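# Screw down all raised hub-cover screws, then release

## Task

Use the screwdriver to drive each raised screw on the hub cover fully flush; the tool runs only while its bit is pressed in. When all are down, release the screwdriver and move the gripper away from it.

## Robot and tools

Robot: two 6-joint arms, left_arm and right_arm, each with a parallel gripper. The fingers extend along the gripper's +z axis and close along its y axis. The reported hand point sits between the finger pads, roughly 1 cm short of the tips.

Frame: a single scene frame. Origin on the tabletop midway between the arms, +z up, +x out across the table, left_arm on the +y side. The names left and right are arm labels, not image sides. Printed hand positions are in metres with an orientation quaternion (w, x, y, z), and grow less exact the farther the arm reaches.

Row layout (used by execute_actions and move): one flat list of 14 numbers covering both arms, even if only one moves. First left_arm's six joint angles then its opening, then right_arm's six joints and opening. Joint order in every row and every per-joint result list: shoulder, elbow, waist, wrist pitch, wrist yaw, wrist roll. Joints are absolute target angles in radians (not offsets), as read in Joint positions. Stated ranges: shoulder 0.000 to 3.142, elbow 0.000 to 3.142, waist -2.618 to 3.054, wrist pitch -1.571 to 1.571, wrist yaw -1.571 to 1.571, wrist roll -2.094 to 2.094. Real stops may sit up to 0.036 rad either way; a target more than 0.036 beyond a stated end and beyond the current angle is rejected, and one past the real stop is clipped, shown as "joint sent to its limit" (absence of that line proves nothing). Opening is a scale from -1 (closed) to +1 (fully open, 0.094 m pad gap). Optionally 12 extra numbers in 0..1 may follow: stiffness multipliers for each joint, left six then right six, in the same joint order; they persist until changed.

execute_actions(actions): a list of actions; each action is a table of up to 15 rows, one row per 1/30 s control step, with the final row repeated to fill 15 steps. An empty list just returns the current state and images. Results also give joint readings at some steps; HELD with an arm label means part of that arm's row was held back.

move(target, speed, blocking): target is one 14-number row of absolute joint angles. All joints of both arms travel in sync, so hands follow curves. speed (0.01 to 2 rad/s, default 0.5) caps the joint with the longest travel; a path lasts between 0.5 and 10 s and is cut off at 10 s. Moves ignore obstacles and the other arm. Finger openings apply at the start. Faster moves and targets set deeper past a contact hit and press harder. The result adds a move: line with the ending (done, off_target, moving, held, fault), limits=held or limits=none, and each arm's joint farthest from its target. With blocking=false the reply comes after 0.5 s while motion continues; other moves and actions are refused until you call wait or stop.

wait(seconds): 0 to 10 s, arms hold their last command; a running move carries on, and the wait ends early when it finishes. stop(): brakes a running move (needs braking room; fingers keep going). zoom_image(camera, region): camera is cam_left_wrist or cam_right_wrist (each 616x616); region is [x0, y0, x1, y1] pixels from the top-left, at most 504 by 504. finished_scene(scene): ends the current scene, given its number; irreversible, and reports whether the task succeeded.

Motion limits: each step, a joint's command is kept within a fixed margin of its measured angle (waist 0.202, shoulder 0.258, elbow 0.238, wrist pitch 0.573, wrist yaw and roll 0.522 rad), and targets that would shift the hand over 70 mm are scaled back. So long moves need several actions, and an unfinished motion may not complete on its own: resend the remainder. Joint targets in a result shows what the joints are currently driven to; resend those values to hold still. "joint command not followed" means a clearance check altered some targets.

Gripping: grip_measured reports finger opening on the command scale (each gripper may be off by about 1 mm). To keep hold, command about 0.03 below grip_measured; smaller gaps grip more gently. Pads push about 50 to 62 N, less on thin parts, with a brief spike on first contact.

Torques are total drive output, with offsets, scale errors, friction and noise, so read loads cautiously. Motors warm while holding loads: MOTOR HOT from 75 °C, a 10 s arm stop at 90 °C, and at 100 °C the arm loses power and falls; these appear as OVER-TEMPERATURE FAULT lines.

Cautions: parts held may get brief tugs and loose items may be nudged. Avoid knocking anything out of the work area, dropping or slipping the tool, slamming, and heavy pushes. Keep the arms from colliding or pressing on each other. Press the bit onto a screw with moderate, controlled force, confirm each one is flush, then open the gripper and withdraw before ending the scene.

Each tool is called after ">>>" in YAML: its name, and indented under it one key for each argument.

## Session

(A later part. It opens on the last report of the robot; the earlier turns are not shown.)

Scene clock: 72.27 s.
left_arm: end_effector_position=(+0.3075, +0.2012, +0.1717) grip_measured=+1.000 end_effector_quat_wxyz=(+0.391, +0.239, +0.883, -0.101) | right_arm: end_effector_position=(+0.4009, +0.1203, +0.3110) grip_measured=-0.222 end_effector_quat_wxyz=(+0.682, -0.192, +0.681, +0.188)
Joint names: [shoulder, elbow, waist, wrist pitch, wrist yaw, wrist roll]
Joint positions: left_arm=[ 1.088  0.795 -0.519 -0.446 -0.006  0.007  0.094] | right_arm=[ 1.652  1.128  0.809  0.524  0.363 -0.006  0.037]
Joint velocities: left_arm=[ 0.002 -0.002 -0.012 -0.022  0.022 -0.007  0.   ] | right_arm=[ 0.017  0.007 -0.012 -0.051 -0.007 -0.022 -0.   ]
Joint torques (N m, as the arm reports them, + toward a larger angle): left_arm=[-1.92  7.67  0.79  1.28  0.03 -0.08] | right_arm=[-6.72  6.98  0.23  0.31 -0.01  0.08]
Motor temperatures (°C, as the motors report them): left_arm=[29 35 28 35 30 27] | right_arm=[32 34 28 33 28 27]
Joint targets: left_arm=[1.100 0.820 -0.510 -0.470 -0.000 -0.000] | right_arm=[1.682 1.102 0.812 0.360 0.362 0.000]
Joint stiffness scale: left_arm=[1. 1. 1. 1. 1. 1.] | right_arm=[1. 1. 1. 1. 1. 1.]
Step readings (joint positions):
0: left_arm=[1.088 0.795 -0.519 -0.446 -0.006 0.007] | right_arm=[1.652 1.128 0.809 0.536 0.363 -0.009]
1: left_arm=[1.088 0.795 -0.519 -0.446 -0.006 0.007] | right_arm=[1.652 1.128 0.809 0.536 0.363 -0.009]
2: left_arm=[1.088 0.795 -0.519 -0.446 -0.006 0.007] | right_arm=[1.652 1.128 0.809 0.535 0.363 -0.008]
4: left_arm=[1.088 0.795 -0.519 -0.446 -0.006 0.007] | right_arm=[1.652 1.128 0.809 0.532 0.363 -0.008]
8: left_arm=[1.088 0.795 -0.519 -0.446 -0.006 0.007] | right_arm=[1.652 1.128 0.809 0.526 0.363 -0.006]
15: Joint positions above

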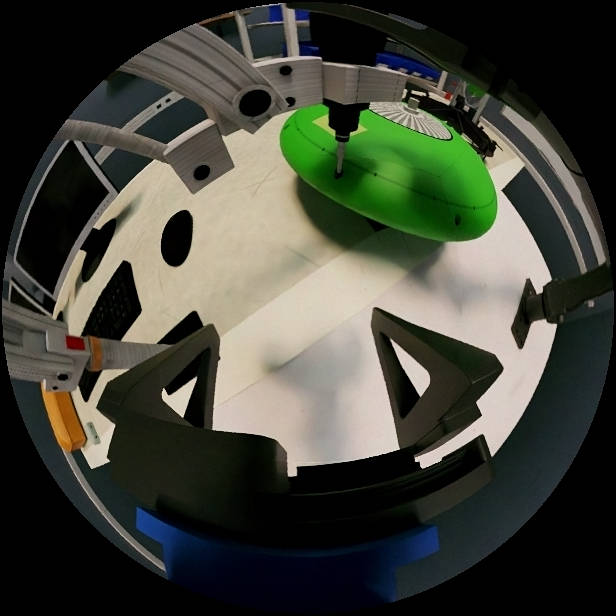

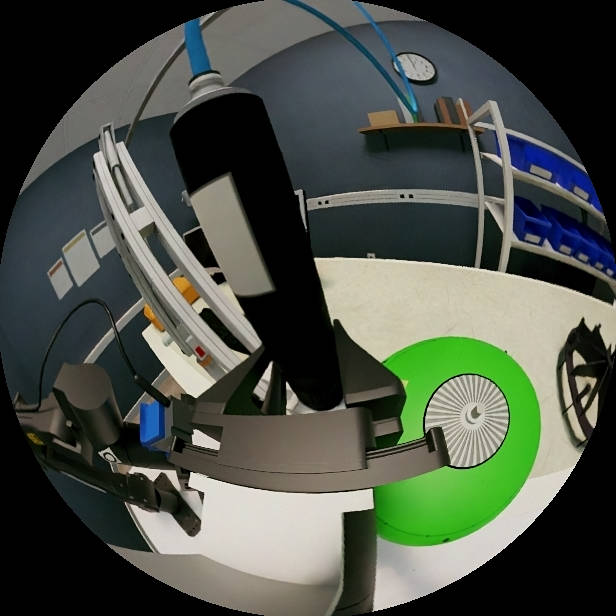

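>>> execute_actions:
  actions:
    - [[1.1,0.82,-0.51,-0.47,0,0,1,1.684,1.097,0.812,0.39,0.362,0,-0.26],[1.1,0.82,-0.51,-0.47,0,0,1,1.686,1.092,0.812,0.42,0.362,0,-0.26],[1.1,0.82,-0.51,-0.47,0,0,1,1.688,1.087,0.812,0.45,0.362,0,-0.26],[1.1,0.82,-0.51,-0.47,0,0,1,1.69,1.082,0.812,0.47,0.362,0,-0.26],[1.1,0.82,-0.51,-0.47,0,0,1,1.692,1.077,0.812,0.49,0.362,0,-0.26],[1.1,0.82,-0.51,-0.47,0,0,1,1.694,1.072,0.812,0.50,0.362,0,-0.26],[1.1,0.82,-0.51,-0.47,0,0,1,1.696,1.067,0.812,0.50,0.362,0,-0.26],[1.1,0.82,-0.51,-0.47,0,0,1,1.698,1.062,0.812,0.50,0.362,0,-0.26]]

Scene clock: 73.27 s.
left_arm: end_effector_position=(+0.3075, +0.2012, +0.1717) grip_measured=+1.000 end_effector_quat_wxyz=(+0.391, +0.239, +0.883, -0.101) | right_arm: end_effector_position=(+0.4003, +0.1187, +0.3128) grip_measured=-0.222 end_effector_quat_wxyz=(+0.690, -0.187, +0.673, +0.191)
Joint names: [shoulder, elbow, waist, wrist pitch, wrist yaw, wrist roll]
Joint positions: left_arm=[ 1.088  0.795 -0.519 -0.446 -0.006  0.007  0.094] | right_arm=[ 1.652  1.11   0.809  0.57   0.365 -0.012  0.037]
Joint velocities: left_arm=[-0.007 -0.007 -0.007 -0.007  0.022 -0.037  0.   ] | right_arm=[-0.002 -0.007 -0.027 -0.007 -0.037 -0.022 -0.001]
Joint torques (N m, as the arm reports them, + toward a larger angle): left_arm=[-1.87  7.62  0.8   1.28  0.03 -0.09] | right_arm=[-5.62  5.06  0.18  1.39 -0.05  0.08]
Motor temperatures (°C, as the motors report them): left_arm=[29 35 28 35 30 27] | right_arm=[32 34 28 32 28 27]
Joint targets: left_arm=[1.100 0.820 -0.510 -0.470 -0.000 -0.000] | right_arm=[1.698 1.062 0.812 0.500 0.362 -0.000]
Joint stiffness scale: left_arm=[1. 1. 1. 1. 1. 1.] | right_arm=[1. 1. 1. 1. 1. 1.]
Step readings (joint positions):
0: left_arm=[1.088 0.795 -0.519 -0.446 -0.006 0.007] | right_arm=[1.652 1.128 0.809 0.524 0.363 -0.006]
1: left_arm=[1.088 0.795 -0.519 -0.446 -0.006 0.007] | right_arm=[1.652 1.128 0.809 0.525 0.363 -0.006]
2: left_arm=[1.088 0.795 -0.519 -0.446 -0.006 0.007] | right_arm=[1.652 1.128 0.809 0.527 0.363 -0.006]
4: left_arm=[1.088 0.795 -0.519 -0.446 -0.006 0.007] | right_arm=[1.652 1.128 0.809 0.532 0.363 -0.006]
8: left_arm=[1.088 0.795 -0.519 -0.446 -0.006 0.007] | right_arm=[1.652 1.116 0.809 0.557 0.364 -0.009]
15: Joint positions above

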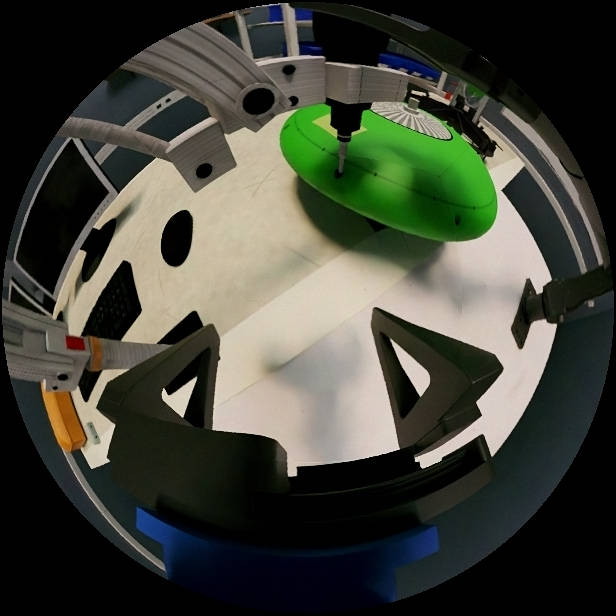

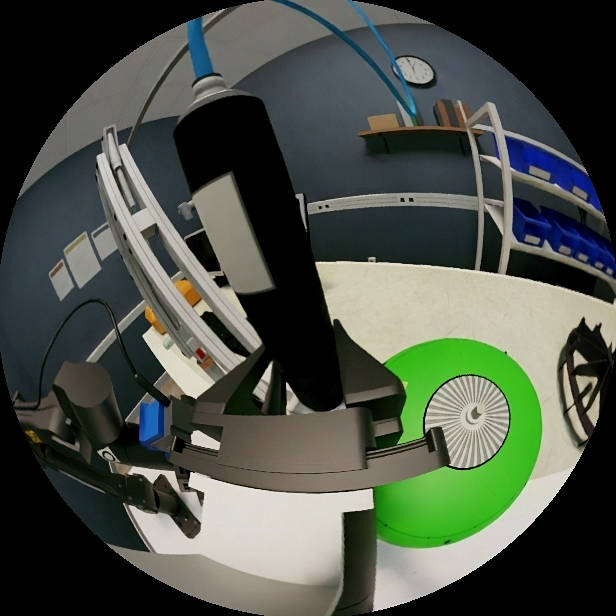

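>>> execute_actions:
  actions:
    - [[1.1,0.82,-0.51,-0.47,0,0,1,1.702,1.075,0.812,0.51,0.362,0,-0.26],[1.1,0.82,-0.51,-0.47,0,0,1,1.706,1.085,0.812,0.51,0.362,0,-0.26],[1.1,0.82,-0.51,-0.47,0,0,1,1.710,1.085,0.812,0.51,0.362,0,-0.26],[1.1,0.82,-0.51,-0.47,0,0,1,1.713,1.085,0.812,0.51,0.362,0,-0.26],[1.1,0.82,-0.51,-0.47,0,0,1,1.715,1.085,0.812,0.51,0.362,0,-0.26]]

>>> zoom_image:
  camera: "cam_left_wrist"
  region: [315, 140, 365, 190]

Scene clock: 74.13 s.
left_arm: end_effector_position=(+0.3075, +0.2012, +0.1717) grip_measured=+1.000 end_effector_quat_wxyz=(+0.391, +0.239, +0.883, -0.101) | right_arm: end_effector_position=(+0.4010, +0.1198, +0.3123) grip_measured=-0.222 end_effector_quat_wxyz=(+0.692, -0.187, +0.671, +0.191)
Joint names: [shoulder, elbow, waist, wrist pitch, wrist yaw, wrist roll]
Joint positions: left_arm=[ 1.088  0.795 -0.519 -0.446 -0.006  0.007  0.094] | right_arm=[ 1.66   1.109  0.809  0.583  0.365 -0.014  0.037]
Joint velocities: left_arm=[ 0.002 -0.007  0.007 -0.022  0.007  0.037  0.   ] | right_arm=[ 0.007  0.007  0.002 -0.007 -0.022  0.007  0.   ]
Joint torques (N m, as the arm reports them, + toward a larger angle): left_arm=[-1.84  7.62  0.71  1.28  0.05 -0.09] | right_arm=[-4.88  7.17  0.18  1.37 -0.05  0.17]
Motor temperatures (°C, as the motors report them): left_arm=[29 35 28 35 30 27] | right_arm=[32 34 28 32 28 27]
Joint targets: left_arm=[1.100 0.820 -0.510 -0.470 0.000 -0.000] | right_arm=[1.715 1.085 0.812 0.510 0.362 0.000]
Joint stiffness scale: left_arm=[1. 1. 1. 1. 1. 1.] | right_arm=[1. 1. 1. 1. 1. 1.]
Step readings (joint positions):
0: left_arm=[1.088 0.795 -0.519 -0.446 -0.006 0.007] | right_arm=[1.652 1.109 0.809 0.570 0.365 -0.012]
1: left_arm=[1.088 0.795 -0.519 -0.446 -0.006 0.007] | right_arm=[1.652 1.109 0.809 0.571 0.365 -0.012]
2: left_arm=[1.088 0.795 -0.519 -0.446 -0.006 0.007] | right_arm=[1.652 1.109 0.809 0.571 0.365 -0.012]
4: left_arm=[1.088 0.795 -0.519 -0.446 -0.006 0.007] | right_arm=[1.655 1.109 0.809 0.573 0.365 -0.012]
8: left_arm=[1.088 0.795 -0.519 -0.446 -0.006 0.007] | right_arm=[1.660 1.109 0.809 0.583 0.365 -0.014]
15: Joint positions above

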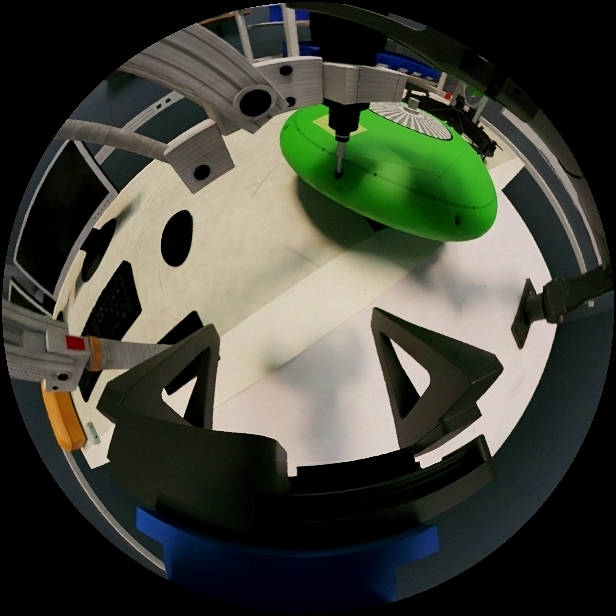

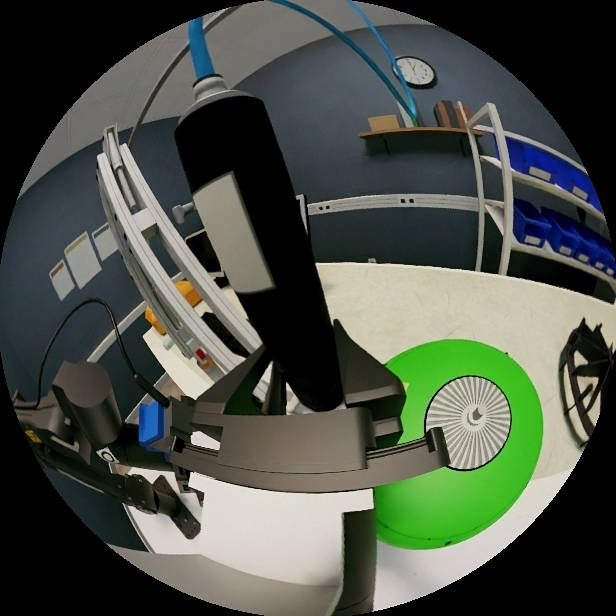

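Region (315, 140, 365, 190) of cam_left_wrist's 616x616 image, scaled by 10.080, with more detail than that image has.

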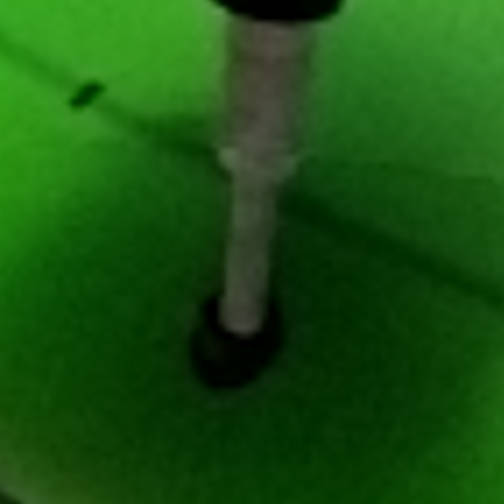

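Now apply pitch push again with shoulder/elbow held by friction.

>>> execute_actions:
  actions:
    - [[1.1,0.82,-0.51,-0.47,0,0,1,1.71,1.083,0.812,0.495,0.362,0,-0.26],[1.1,0.82,-0.51,-0.47,0,0,1,1.705,1.081,0.812,0.48,0.362,0,-0.26],[1.1,0.82,-0.51,-0.47,0,0,1,1.70,1.08,0.812,0.465,0.362,0,-0.26],[1.1,0.82,-0.51,-0.47,0,0,1,1.696,1.08,0.812,0.45,0.362,0,-0.26],[1.1,0.82,-0.51,-0.47,0,0,1,1.693,1.08,0.812,0.435,0.362,0,-0.26],[1.1,0.82,-0.51,-0.47,0,0,1,1.693,1.08,0.812,0.42,0.362,0,-0.26],[1.1,0.82,-0.51,-0.47,0,0,1,1.693,1.08,0.812,0.41,0.362,0,-0.26],[1.1,0.82,-0.51,-0.47,0,0,1,1.693,1.08,0.812,0.40,0.362,0,-0.26]]

>>> zoom_image:
  camera: "cam_left_wrist"
  region: [300, 90, 400, 190]

Scene clock: 75.03 s.
left_arm: end_effector_position=(+0.3075, +0.2012, +0.1717) grip_measured=+1.000 end_effector_quat_wxyz=(+0.391, +0.239, +0.883, -0.101) | right_arm: end_effector_position=(+0.4010, +0.1199, +0.3103) grip_measured=-0.222 end_effector_quat_wxyz=(+0.689, -0.189, +0.673, +0.190)
Joint names: [shoulder, elbow, waist, wrist pitch, wrist yaw, wrist roll]
Joint positions: left_arm=[ 1.088  0.795 -0.519 -0.446 -0.006  0.007  0.094] | right_arm=[ 1.66   1.109  0.809  0.575  0.365 -0.014  0.037]
Joint velocities: left_arm=[-0.007  0.007  0.007  0.007  0.037  0.007  0.   ] | right_arm=[-0.002  0.027  0.002  0.022 -0.007 -0.022  0.001]
Joint torques (N m, as the arm reports them, + toward a larger angle): left_arm=[-1.88  7.61  0.72  1.29  0.05 -0.08] | right_arm=[-6.52  6.72  0.1   0.11 -0.03  0.17]
Motor temperatures (°C, as the motors report them): left_arm=[29 35 28 35 30 27] | right_arm=[32 34 28 32 28 27]
Joint targets: left_arm=[1.100 0.820 -0.510 -0.470 -0.000 0.000] | right_arm=[1.693 1.080 0.812 0.400 0.362 0.000]
Joint stiffness scale: left_arm=[1. 1. 1. 1. 1. 1.] | right_arm=[1. 1. 1. 1. 1. 1.]
Step readings (joint positions):
0: left_arm=[1.088 0.795 -0.519 -0.446 -0.006 0.007] | right_arm=[1.660 1.109 0.809 0.583 0.365 -0.014]
1: left_arm=[1.088 0.795 -0.519 -0.446 -0.006 0.007] | right_arm=[1.660 1.109 0.809 0.583 0.365 -0.014]
2: left_arm=[1.088 0.795 -0.519 -0.446 -0.006 0.007] | right_arm=[1.660 1.109 0.809 0.582 0.365 -0.014]
4: left_arm=[1.088 0.795 -0.519 -0.446 -0.006 0.007] | right_arm=[1.660 1.109 0.809 0.580 0.365 -0.014]
8: left_arm=[1.088 0.795 -0.519 -0.446 -0.006 0.007] | right_arm=[1.660 1.109 0.809 0.575 0.365 -0.014]
15: Joint positions above

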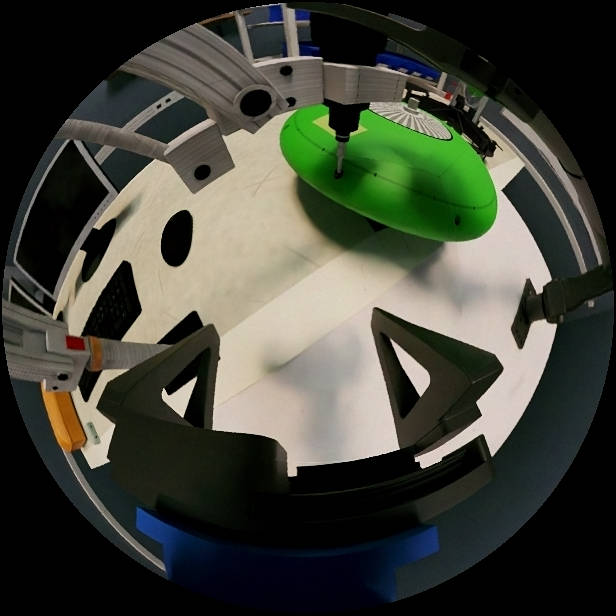

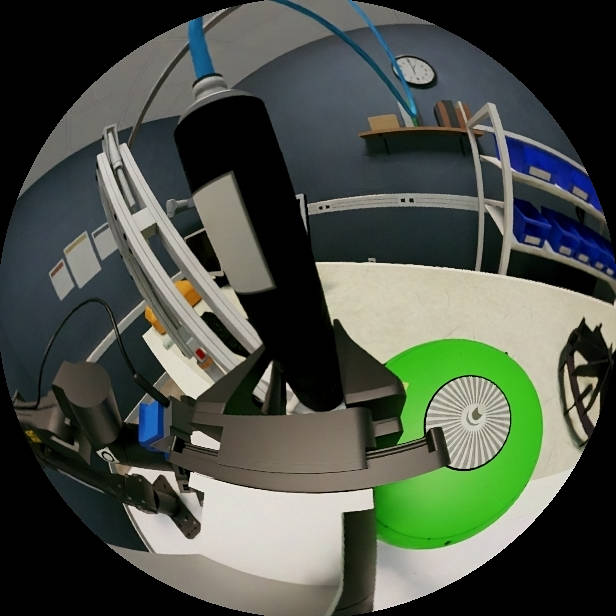

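Region (300, 90, 400, 190) of cam_left_wrist's 616x616 image, scaled by 5.040, with more detail than that image has.

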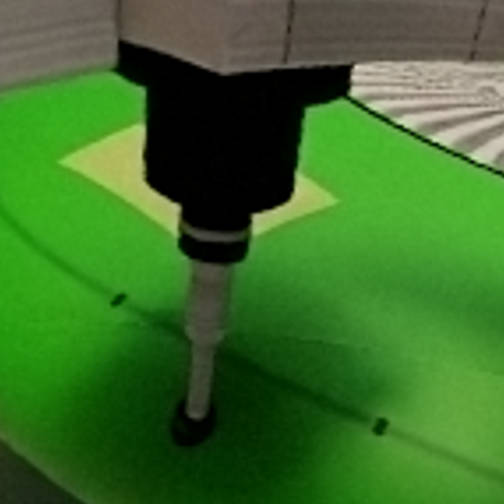

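>>> execute_actions:
  actions: []

Scene clock: 76.03 s.
left_arm: end_effector_position=(+0.3075, +0.2012, +0.1717) grip_measured=+1.000 end_effector_quat_wxyz=(+0.391, +0.239, +0.883, -0.101) | right_arm: end_effector_position=(+0.4010, +0.1199, +0.3103) grip_measured=-0.222 end_effector_quat_wxyz=(+0.689, -0.189, +0.673, +0.190)
Joint names: [shoulder, elbow, waist, wrist pitch, wrist yaw, wrist roll]
Joint positions: left_arm=[ 1.088  0.795 -0.519 -0.446 -0.006  0.007  0.094] | right_arm=[ 1.66   1.109  0.809  0.575  0.365 -0.014  0.037]
Joint velocities: left_arm=[-0.002  0.002 -0.002 -0.022 -0.081 -0.022  0.   ] | right_arm=[ 0.002  0.007  0.037 -0.007 -0.051 -0.037  0.   ]
Joint torques (N m, as the arm reports them, + toward a larger angle): left_arm=[-1.83  7.68  0.79  1.28  0.04 -0.09] | right_arm=[-6.56  6.66  0.21  0.14 -0.06  0.14]
Motor temperatures (°C, as the motors report them): left_arm=[29 35 28 35 30 27] | right_arm=[32 34 28 32 28 27]
Joint targets: left_arm=[1.100 0.820 -0.510 -0.470 -0.000 0.000] | right_arm=[1.693 1.080 0.812 0.400 0.362 0.000]
Joint stiffness scale: left_arm=[1. 1. 1. 1. 1. 1.] | right_arm=[1. 1. 1. 1. 1. 1.]

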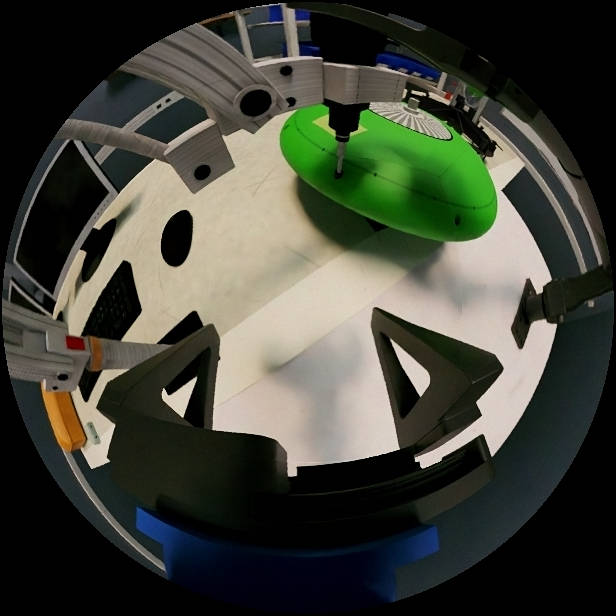

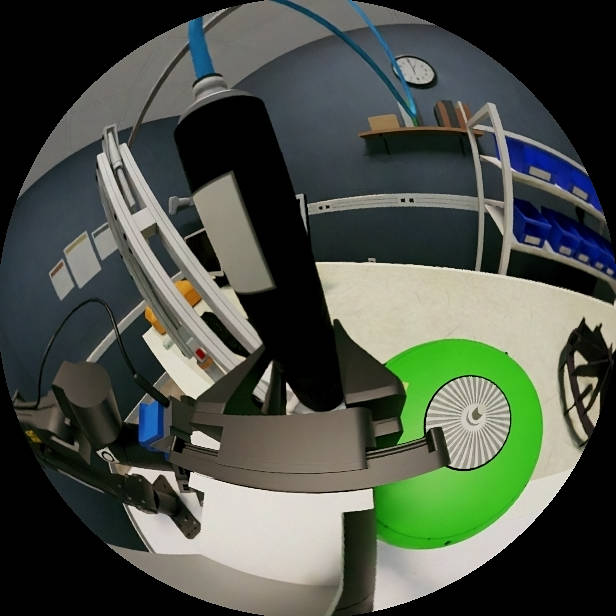

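>>> zoom_image:
  camera: "cam_left_wrist"
  region: [315, 140, 365, 190]

Region (315, 140, 365, 190) of cam_left_wrist's 616x616 image, scaled by 10.080, with more detail than that image has.

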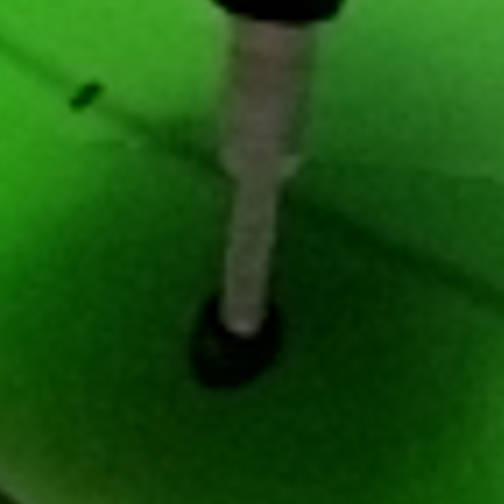

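>>> wait:
  seconds: 0.13

>>> zoom_image:
  camera: "cam_left_wrist"
  region: [325, 150, 355, 180]

>>> wait:
  seconds: 0.07

>>> zoom_image:
  camera: "cam_left_wrist"
  region: [325, 150, 355, 180]

Scene clock: 76.73 s.
left_arm: end_effector_position=(+0.3075, +0.2012, +0.1717) grip_measured=+1.000 end_effector_quat_wxyz=(+0.391, +0.239, +0.883, -0.101) | right_arm: end_effector_position=(+0.4010, +0.1199, +0.3103) grip_measured=-0.222 end_effector_quat_wxyz=(+0.689, -0.189, +0.673, +0.190)
Joint names: [shoulder, elbow, waist, wrist pitch, wrist yaw, wrist roll]
Joint positions: left_arm=[ 1.088  0.795 -0.519 -0.446 -0.006  0.007  0.094] | right_arm=[ 1.66   1.109  0.809  0.575  0.365 -0.014  0.037]
Joint velocities: left_arm=[-0.002  0.002  0.002 -0.022 -0.007  0.066  0.   ] | right_arm=[-0.027 -0.002 -0.012 -0.095 -0.11  -0.037 -0.001]
Joint torques (N m, as the arm reports them, + toward a larger angle): left_arm=[-1.83  7.59  0.79  1.29  0.05 -0.08] | right_arm=[-6.49  6.65  0.16  0.14 -0.04  0.12]
Motor temperatures (°C, as the motors report them): left_arm=[29 35 28 35 30 27] | right_arm=[32 34 28 32 28 27]
Joint targets: left_arm=[1.100 0.820 -0.510 -0.470 -0.000 0.000] | right_arm=[1.693 1.080 0.812 0.400 0.362 0.000]
Joint stiffness scale: left_arm=[1. 1. 1. 1. 1. 1.] | right_arm=[1. 1. 1. 1. 1. 1.]
wait: 0.13 s; at rest from the start

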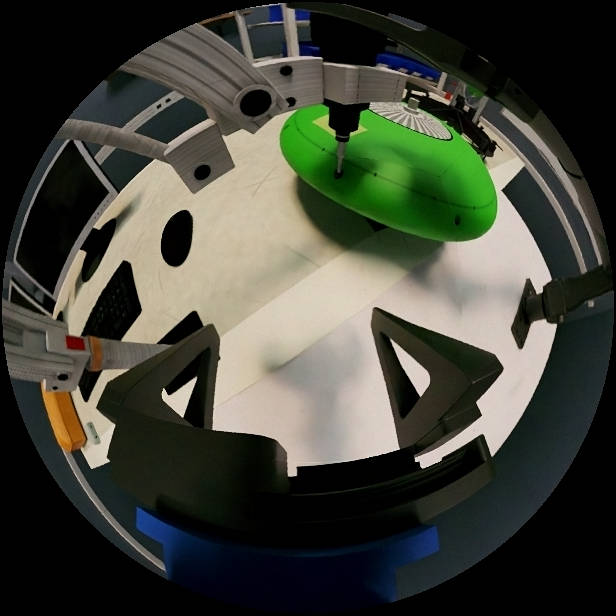

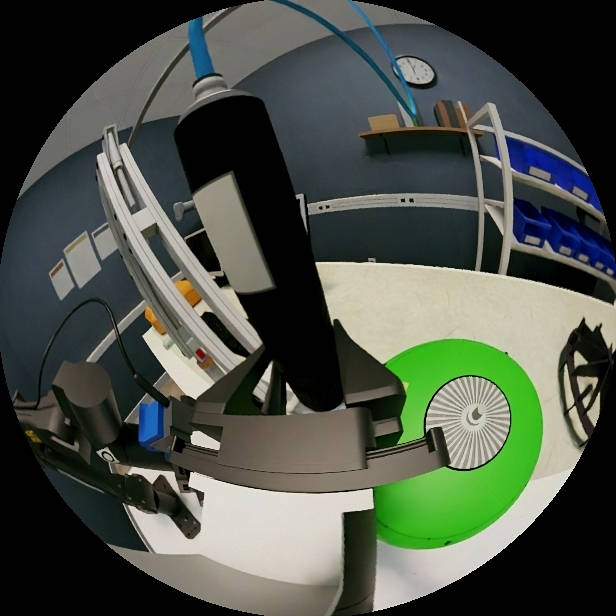

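Region (325, 150, 355, 180) of cam_left_wrist's 616x616 image, scaled by 16.800, with more detail than that image has.

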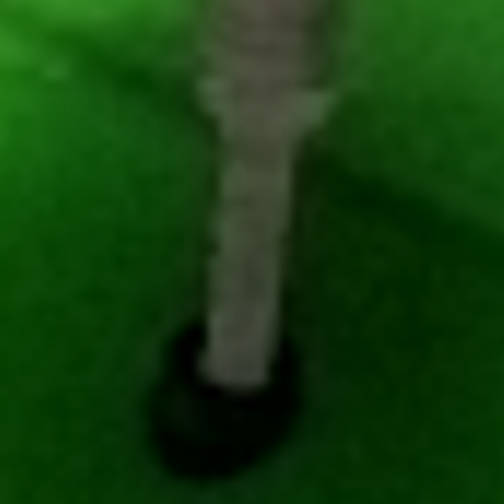

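Scene clock: 76.83 s.
left_arm: end_effector_position=(+0.3075, +0.2012, +0.1717) grip_measured=+1.000 end_effector_quat_wxyz=(+0.391, +0.239, +0.883, -0.101) | right_arm: end_effector_position=(+0.4010, +0.1199, +0.3103) grip_measured=-0.222 end_effector_quat_wxyz=(+0.689, -0.189, +0.673, +0.190)
Joint names: [shoulder, elbow, waist, wrist pitch, wrist yaw, wrist roll]
Joint positions: left_arm=[ 1.088  0.795 -0.519 -0.446 -0.006  0.007  0.094] | right_arm=[ 1.66   1.109  0.809  0.575  0.365 -0.014  0.037]
Joint velocities: left_arm=[-0.007 -0.012 -0.012  0.037  0.022 -0.022  0.   ] | right_arm=[ 0.012  0.012 -0.002 -0.037  0.051 -0.007 -0.   ]
Joint torques (N m, as the arm reports them, + toward a larger angle): left_arm=[-1.84  7.6   0.8   1.29  0.06 -0.07] | right_arm=[-6.45  6.59  0.15  0.14 -0.04  0.12]
Motor temperatures (°C, as the motors report them): left_arm=[29 35 28 35 30 27] | right_arm=[32 34 28 32 28 27]
Joint targets: left_arm=[1.100 0.820 -0.510 -0.470 -0.000 0.000] | right_arm=[1.693 1.080 0.812 0.400 0.362 0.000]
Joint stiffness scale: left_arm=[1. 1. 1. 1. 1. 1.] | right_arm=[1. 1. 1. 1. 1. 1.]
wait: 0.10 s; no rest

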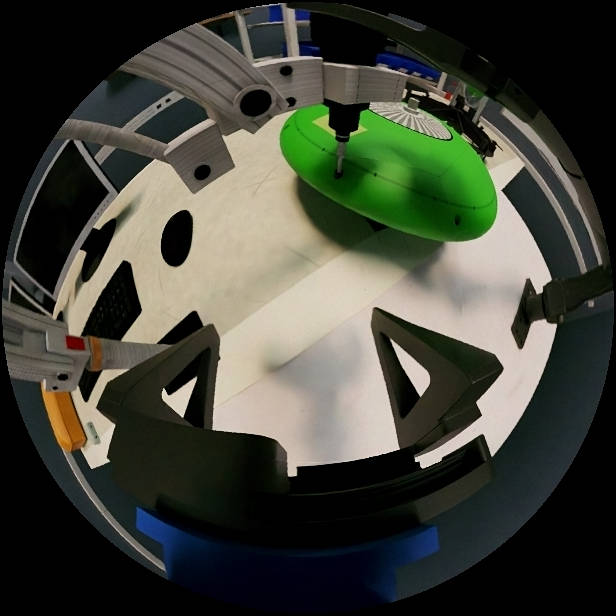

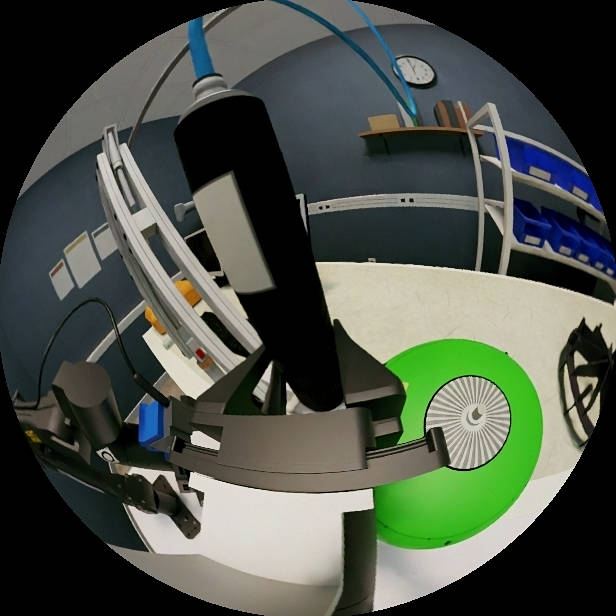

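Region (325, 150, 355, 180) of cam_left_wrist's 616x616 image, scaled by 16.800, with more detail than that image has.

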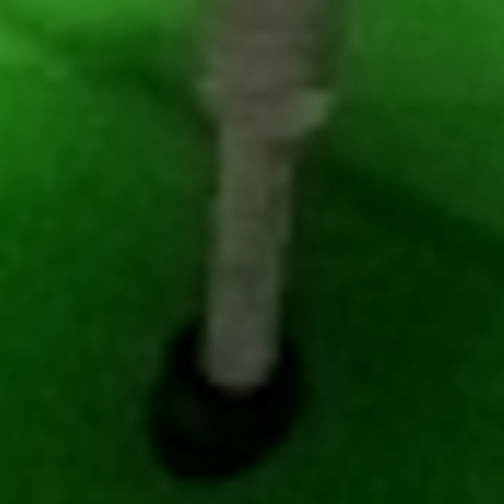

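>>> execute_actions:
  actions:
    - [[1.1,0.82,-0.51,-0.47,0,0,1,1.693,1.09,0.812,0.47,0.362,0,-0.26]]
    - [[1.1,0.82,-0.51,-0.47,0,0,1,1.705,1.10,0.812,0.47,0.362,0,-0.26]]

>>> zoom_image:
  camera: "cam_left_wrist"
  region: [325, 150, 355, 180]

Scene clock: 81.20 s.
left_arm: end_effector_position=(+0.3075, +0.2012, +0.1717) grip_measured=+1.000 end_effector_quat_wxyz=(+0.391, +0.239, +0.883, -0.101) | right_arm: end_effector_position=(+0.4010, +0.1199, +0.3115) grip_measured=-0.222 end_effector_quat_wxyz=(+0.691, -0.188, +0.672, +0.191)
Joint names: [shoulder, elbow, waist, wrist pitch, wrist yaw, wrist roll]
Joint positions: left_arm=[ 1.088  0.795 -0.519 -0.446 -0.006  0.007  0.094] | right_arm=[ 1.66   1.109  0.809  0.58   0.365 -0.014  0.037]
Joint velocities: left_arm=[-0.002 -0.017 -0.002  0.007 -0.051  0.007  0.   ] | right_arm=[-0.012  0.002  0.002  0.081 -0.007 -0.022 -0.   ]
Joint torques (N m, as the arm reports them, + toward a larger angle): left_arm=[-1.82  7.62  0.78  1.28  0.06 -0.08] | right_arm=[-5.64  8.51  0.12  0.94 -0.02  0.14]
Motor temperatures (°C, as the motors report them): left_arm=[29 36 28 35 30 27] | right_arm=[32 34 28 31 28 27]
Joint targets: left_arm=[1.100 0.820 -0.510 -0.470 -0.000 0.000] | right_arm=[1.705 1.100 0.812 0.470 0.362 0.000]
Joint stiffness scale: left_arm=[1. 1. 1. 1. 1. 1.] | right_arm=[1. 1. 1. 1. 1. 1.]
Step readings (joint positions; steps 1 to 15: 1st action; 16 to 30: 2nd action):
0: left_arm=[1.088 0.795 -0.519 -0.446 -0.006 0.007] | right_arm=[1.660 1.109 0.809 0.575 0.365 -0.014]
1: left_arm=[1.088 0.795 -0.519 -0.446 -0.006 0.007] | right_arm=[1.660 1.109 0.809 0.579 0.365 -0.014]
2: left_arm=[1.088 0.795 -0.519 -0.446 -0.006 0.007] | right_arm=[1.660 1.109 0.809 0.580 0.365 -0.014]
4: left_arm=[1.088 0.795 -0.519 -0.446 -0.006 0.007] | right_arm=[1.660 1.109 0.809 0.580 0.365 -0.014]
8: left_arm=[1.088 0.795 -0.519 -0.446 -0.006 0.007] | right_arm=[1.660 1.109 0.809 0.580 0.365 -0.014]
15: left_arm=[1.088 0.795 -0.519 -0.446 -0.006 0.007] | right_arm=[1.660 1.109 0.809 0.580 0.365 -0.014]
16: left_arm=[1.088 0.795 -0.519 -0.446 -0.006 0.007] | right_arm=[1.660 1.109 0.809 0.580 0.365 -0.014]
17: left_arm=[1.088 0.795 -0.519 -0.446 -0.006 0.007] | right_arm=[1.660 1.109 0.809 0.580 0.365 -0.014]
19: left_arm=[1.088 0.795 -0.519 -0.446 -0.006 0.007] | right_arm=[1.660 1.109 0.809 0.580 0.365 -0.014]
23: left_arm=[1.088 0.795 -0.519 -0.446 -0.006 0.007] | right_arm=[1.660 1.109 0.809 0.580 0.365 -0.014]
30: Joint positions above

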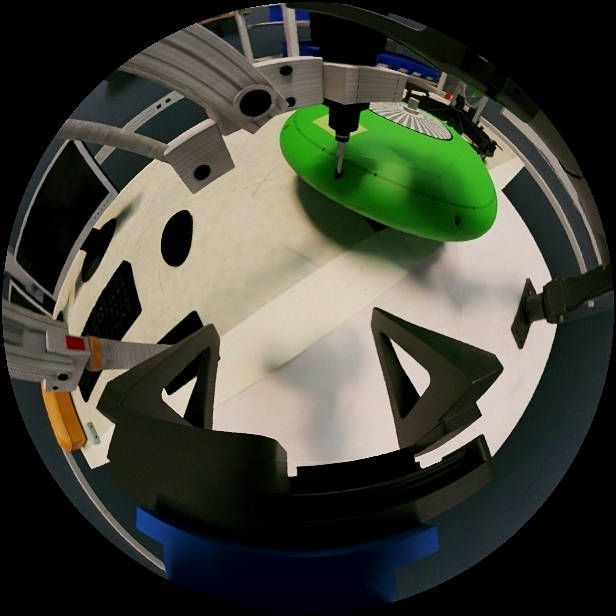

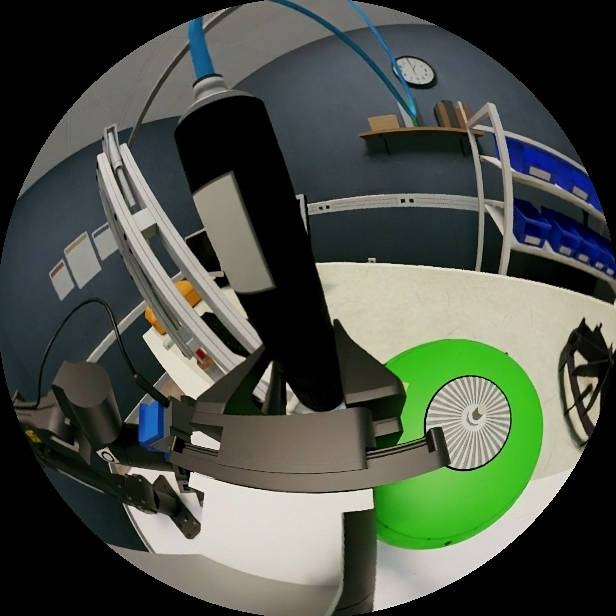

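Region (325, 150, 355, 180) of cam_left_wrist's 616x616 image, scaled by 16.800, with more detail than that image has.

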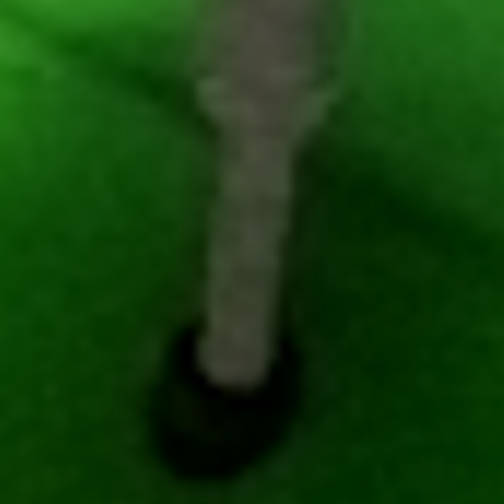

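>>> execute_actions:
  actions:
    - [[1.1,0.82,-0.51,-0.47,0,0,1,1.68,1.11,0.812,0.55,0.362,0,-0.26],[1.1,0.82,-0.51,-0.47,0,0,1,1.68,1.11,0.812,0.57,0.362,0,-0.26],[1.1,0.82,-0.51,-0.47,0,0,1,1.68,1.11,0.812,0.59,0.362,0,-0.26],[1.1,0.82,-0.51,-0.47,0,0,1,1.68,1.11,0.812,0.61,0.362,0,-0.26],[1.1,0.82,-0.51,-0.47,0,0,1,1.68,1.11,0.812,0.63,0.362,0,-0.26]]

>>> zoom_image:
  camera: "cam_left_wrist"
  region: [320, 140, 360, 180]

Scene clock: 82.10 s.
left_arm: end_effector_position=(+0.3075, +0.2012, +0.1717) grip_measured=+1.000 end_effector_quat_wxyz=(+0.391, +0.239, +0.883, -0.101) | right_arm: end_effector_position=(+0.4009, +0.1198, +0.3162) grip_measured=-0.222 end_effector_quat_wxyz=(+0.697, -0.185, +0.666, +0.194)
Joint names: [shoulder, elbow, waist, wrist pitch, wrist yaw, wrist roll]
Joint positions: left_arm=[ 1.088  0.795 -0.519 -0.446 -0.006  0.007  0.094] | right_arm=[ 1.66   1.11   0.809  0.598  0.365 -0.017  0.037]
Joint velocities: left_arm=[ 0.002  0.012 -0.002 -0.022 -0.051 -0.007  0.   ] | right_arm=[-0.002 -0.017 -0.002  0.022  0.007 -0.051 -0.   ]
Joint torques (N m, as the arm reports them, + toward a larger angle): left_arm=[-1.81  7.64  0.77  1.29  0.04 -0.09] | right_arm=[-7.57  9.38  0.18  2.62 -0.05  0.16]
Motor temperatures (°C, as the motors report them): left_arm=[29 36 28 35 30 27] | right_arm=[32 34 28 31 28 27]
Joint targets: left_arm=[1.100 0.820 -0.510 -0.470 -0.000 0.000] | right_arm=[1.680 1.110 0.812 0.630 0.362 -0.000]
Joint stiffness scale: left_arm=[1. 1. 1. 1. 1. 1.] | right_arm=[1. 1. 1. 1. 1. 1.]
Step readings (joint positions):
0: left_arm=[1.088 0.795 -0.519 -0.446 -0.006 0.007] | right_arm=[1.660 1.109 0.809 0.580 0.365 -0.014]
1: left_arm=[1.088 0.795 -0.519 -0.446 -0.006 0.007] | right_arm=[1.660 1.110 0.809 0.584 0.365 -0.014]
2: left_arm=[1.088 0.795 -0.519 -0.446 -0.006 0.007] | right_arm=[1.660 1.110 0.809 0.587 0.365 -0.014]
4: left_arm=[1.088 0.795 -0.519 -0.446 -0.006 0.007] | right_arm=[1.660 1.110 0.809 0.591 0.365 -0.015]
8: left_arm=[1.088 0.795 -0.519 -0.446 -0.006 0.007] | right_arm=[1.660 1.110 0.809 0.598 0.365 -0.017]
15: Joint positions above

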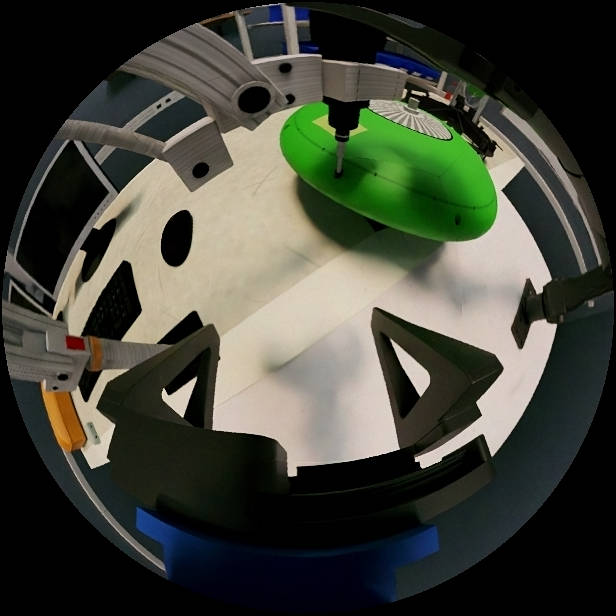

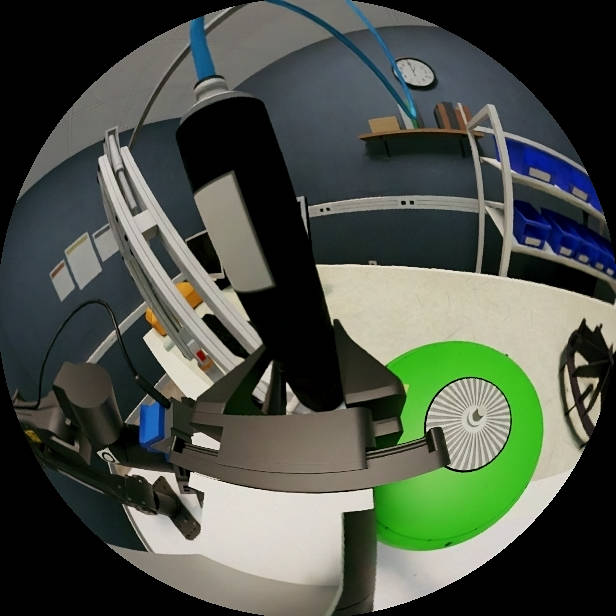

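Region (320, 140, 360, 180) of cam_left_wrist's 616x616 image, scaled by 12.600, with more detail than that image has.

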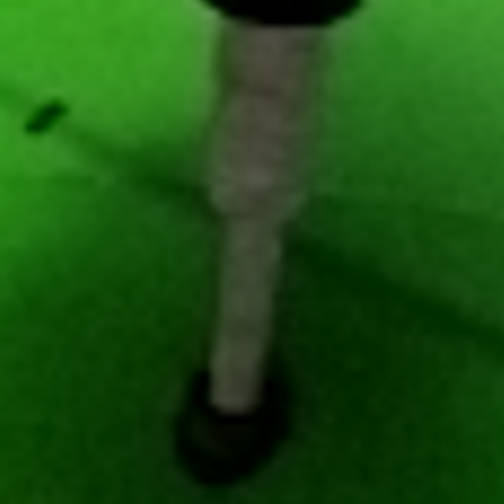

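>>> execute_actions:
  actions:
    - [[1.1,0.82,-0.51,-0.47,0,0,1,1.685,1.09,0.812,0.61,0.362,0,-0.26],[1.1,0.82,-0.51,-0.47,0,0,1,1.685,1.085,0.812,0.60,0.362,0,-0.26],[1.1,0.82,-0.51,-0.47,0,0,1,1.685,1.08,0.812,0.59,0.362,0,-0.26],[1.1,0.82,-0.51,-0.47,0,0,1,1.685,1.075,0.812,0.58,0.362,0,-0.26],[1.1,0.82,-0.51,-0.47,0,0,1,1.685,1.07,0.812,0.57,0.362,0,-0.26],[1.1,0.82,-0.51,-0.47,0,0,1,1.687,1.065,0.812,0.56,0.362,0,-0.26],[1.1,0.82,-0.51,-0.47,0,0,1,1.689,1.06,0.812,0.55,0.362,0,-0.26],[1.1,0.82,-0.51,-0.47,0,0,1,1.69,1.055,0.812,0.55,0.362,0,-0.26],[1.1,0.82,-0.51,-0.47,0,0,1,1.69,1.05,0.812,0.55,0.362,0,-0.26],[1.1,0.82,-0.51,-0.47,0,0,1,1.69,1.045,0.812,0.55,0.362,0,-0.26],[1.1,0.82,-0.51,-0.47,0,0,1,1.69,1.04,0.812,0.55,0.362,0,-0.26]]

>>> zoom_image:
  camera: "cam_left_wrist"
  region: [300, 90, 390, 180]

Scene clock: 84.13 s.
left_arm: end_effector_position=(+0.3075, +0.2012, +0.1717) grip_measured=+1.000 end_effector_quat_wxyz=(+0.391, +0.239, +0.883, -0.101) | right_arm: end_effector_position=(+0.4004, +0.1183, +0.3125) grip_measured=-0.222 end_effector_quat_wxyz=(+0.697, -0.184, +0.666, +0.192)
Joint names: [shoulder, elbow, waist, wrist pitch, wrist yaw, wrist roll]
Joint positions: left_arm=[ 1.088  0.795 -0.519 -0.446 -0.006  0.007  0.094] | right_arm=[ 1.66   1.093  0.809  0.616  0.368 -0.019  0.037]
Joint velocities: left_arm=[-0.012 -0.002  0.002 -0.022 -0.037  0.022  0.   ] | right_arm=[-0.012 -0.022 -0.012 -0.007 -0.022  0.037 -0.001]
Joint torques (N m, as the arm reports them, + toward a larger angle): left_arm=[-1.82  7.6   0.81  1.29  0.04 -0.08] | right_arm=[-6.72  4.42  0.18  1.34 -0.11  0.23]
Motor temperatures (°C, as the motors report them): left_arm=[29 36 28 35 30 27] | right_arm=[32 34 28 32 28 27]
Joint targets: left_arm=[1.100 0.820 -0.510 -0.470 0.000 -0.000] | right_arm=[1.690 1.040 0.812 0.550 0.362 0.000]
Joint stiffness scale: left_arm=[1. 1. 1. 1. 1. 1.] | right_arm=[1. 1. 1. 1. 1. 1.]
Step readings (joint positions):
0: left_arm=[1.088 0.795 -0.519 -0.446 -0.006 0.007] | right_arm=[1.660 1.110 0.809 0.598 0.365 -0.017]
1: left_arm=[1.088 0.795 -0.519 -0.446 -0.006 0.007] | right_arm=[1.660 1.110 0.809 0.598 0.365 -0.017]
2: left_arm=[1.088 0.795 -0.519 -0.446 -0.006 0.007] | right_arm=[1.660 1.110 0.809 0.598 0.365 -0.017]
4: left_arm=[1.088 0.795 -0.519 -0.446 -0.006 0.007] | right_arm=[1.660 1.110 0.809 0.596 0.365 -0.017]
8: left_arm=[1.088 0.795 -0.519 -0.446 -0.006 0.007] | right_arm=[1.660 1.106 0.809 0.596 0.365 -0.017]
15: Joint positions above

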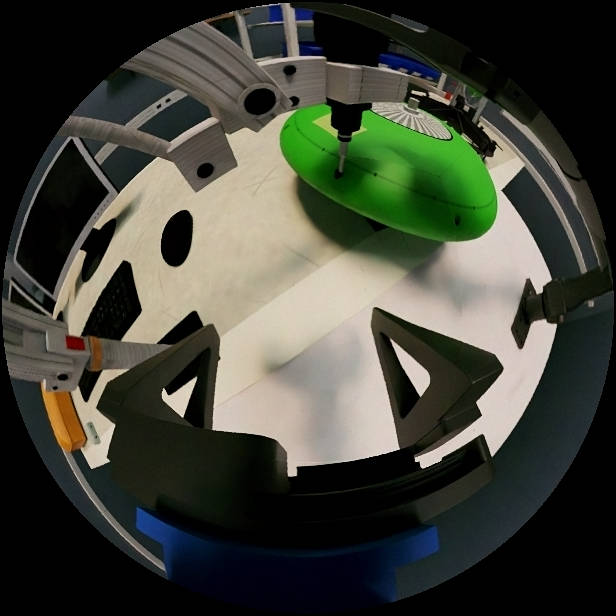

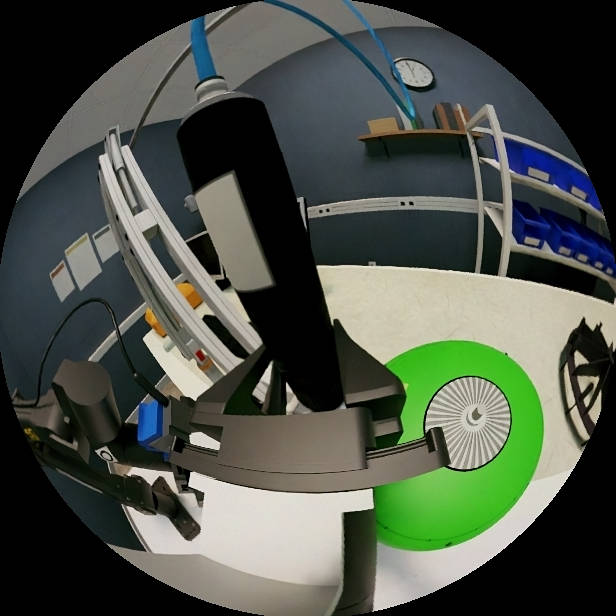

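Region (300, 90, 390, 180) of cam_left_wrist's 616x616 image, scaled by 5.600, with more detail than that image has.

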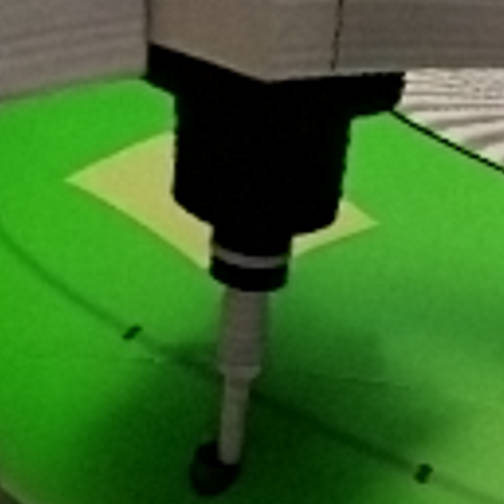

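>>> execute_actions:
  actions:
    - [[1.1,0.82,-0.51,-0.47,0,0,1,1.67,1.07,0.812,0.58,0.362,0,-0.26],[1.1,0.82,-0.51,-0.47,0,0,1,1.665,1.085,0.812,0.60,0.362,0,-0.26],[1.1,0.82,-0.51,-0.47,0,0,1,1.66,1.095,0.812,0.62,0.362,0,-0.26],[1.1,0.82,-0.51,-0.47,0,0,1,1.66,1.095,0.812,0.63,0.362,0,-0.26]]
    - [[1.1,0.82,-0.51,-0.47,0,0,1,1.66,1.095,0.812,0.63,0.362,0,-0.17]]

>>> zoom_image:
  camera: "cam_left_wrist"
  region: [300, 90, 390, 180]

Scene clock: 87.33 s.
left_arm: end_effector_position=(+0.3075, +0.2012, +0.1717) grip_measured=+1.000 end_effector_quat_wxyz=(+0.391, +0.239, +0.883, -0.101) | right_arm: end_effector_position=(+0.4002, +0.1178, +0.3173) grip_measured=-0.172 end_effector_quat_wxyz=(+0.702, -0.174, +0.660, +0.201)
Joint names: [shoulder, elbow, waist, wrist pitch, wrist yaw, wrist roll]
Joint positions: left_arm=[ 1.088  0.795 -0.519 -0.446 -0.006  0.007  0.094] | right_arm=[ 1.66   1.092  0.809  0.64   0.369 -0.005  0.039]
Joint velocities: left_arm=[ 0.012  0.007  0.002 -0.051  0.081 -0.051  0.   ] | right_arm=[ 0.007  0.002 -0.002 -0.022 -0.022  0.037 -0.   ]
Joint torques (N m, as the arm reports them, + toward a larger angle): left_arm=[-1.87  7.66  0.76  1.3   0.02 -0.08] | right_arm=[-9.07  9.67  0.16  2.12 -0.1   0.04]
Motor temperatures (°C, as the motors report them): left_arm=[29 36 28 35 30 27] | right_arm=[33 34 28 32 28 27]
Joint targets: left_arm=[1.100 0.820 -0.510 -0.470 0.000 -0.000] | right_arm=[1.660 1.095 0.812 0.630 0.362 0.000]
Joint stiffness scale: left_arm=[1. 1. 1. 1. 1. 1.] | right_arm=[1. 1. 1. 1. 1. 1.]
Step readings (joint positions; steps 1 to 15: 1st action; 16 to 30: 2nd action):
0: left_arm=[1.088 0.795 -0.519 -0.446 -0.006 0.007] | right_arm=[1.660 1.092 0.809 0.620 0.368 -0.020]
1: left_arm=[1.088 0.795 -0.519 -0.446 -0.006 0.007] | right_arm=[1.660 1.092 0.809 0.622 0.368 -0.020]
2: left_arm=[1.088 0.795 -0.519 -0.446 -0.006 0.007] | right_arm=[1.660 1.092 0.809 0.623 0.369 -0.020]
4: left_arm=[1.088 0.795 -0.519 -0.446 -0.006 0.007] | right_arm=[1.660 1.092 0.809 0.626 0.369 -0.021]
8: left_arm=[1.088 0.795 -0.519 -0.446 -0.006 0.007] | right_arm=[1.660 1.092 0.809 0.627 0.369 -0.021]
15: left_arm=[1.088 0.795 -0.519 -0.446 -0.006 0.007] | right_arm=[1.660 1.092 0.809 0.627 0.369 -0.021]
16: left_arm=[1.088 0.795 -0.519 -0.446 -0.006 0.007] | right_arm=[1.660 1.092 0.809 0.630 0.369 -0.020]
17: left_arm=[1.088 0.795 -0.519 -0.446 -0.006 0.007] | right_arm=[1.660 1.092 0.809 0.633 0.369 -0.017]
19: left_arm=[1.088 0.795 -0.519 -0.446 -0.006 0.007] | right_arm=[1.660 1.092 0.809 0.639 0.369 -0.013]
23: left_arm=[1.088 0.795 -0.519 -0.446 -0.006 0.007] | right_arm=[1.660 1.092 0.809 0.640 0.369 -0.008]
30: Joint positions above

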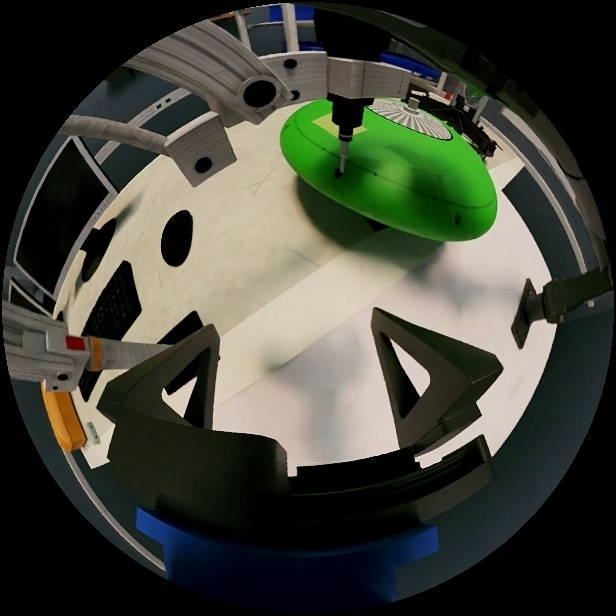

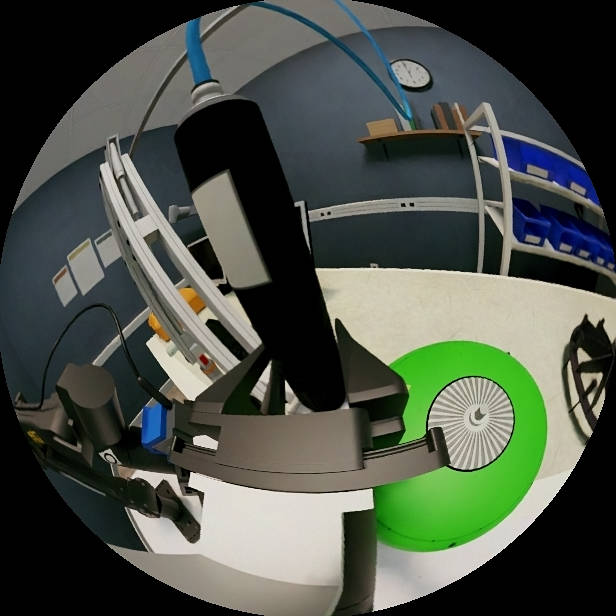

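Region (300, 90, 390, 180) of cam_left_wrist's 616x616 image, scaled by 5.600, with more detail than that image has.

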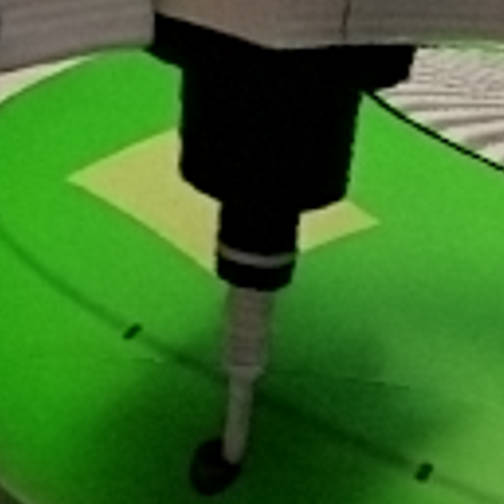

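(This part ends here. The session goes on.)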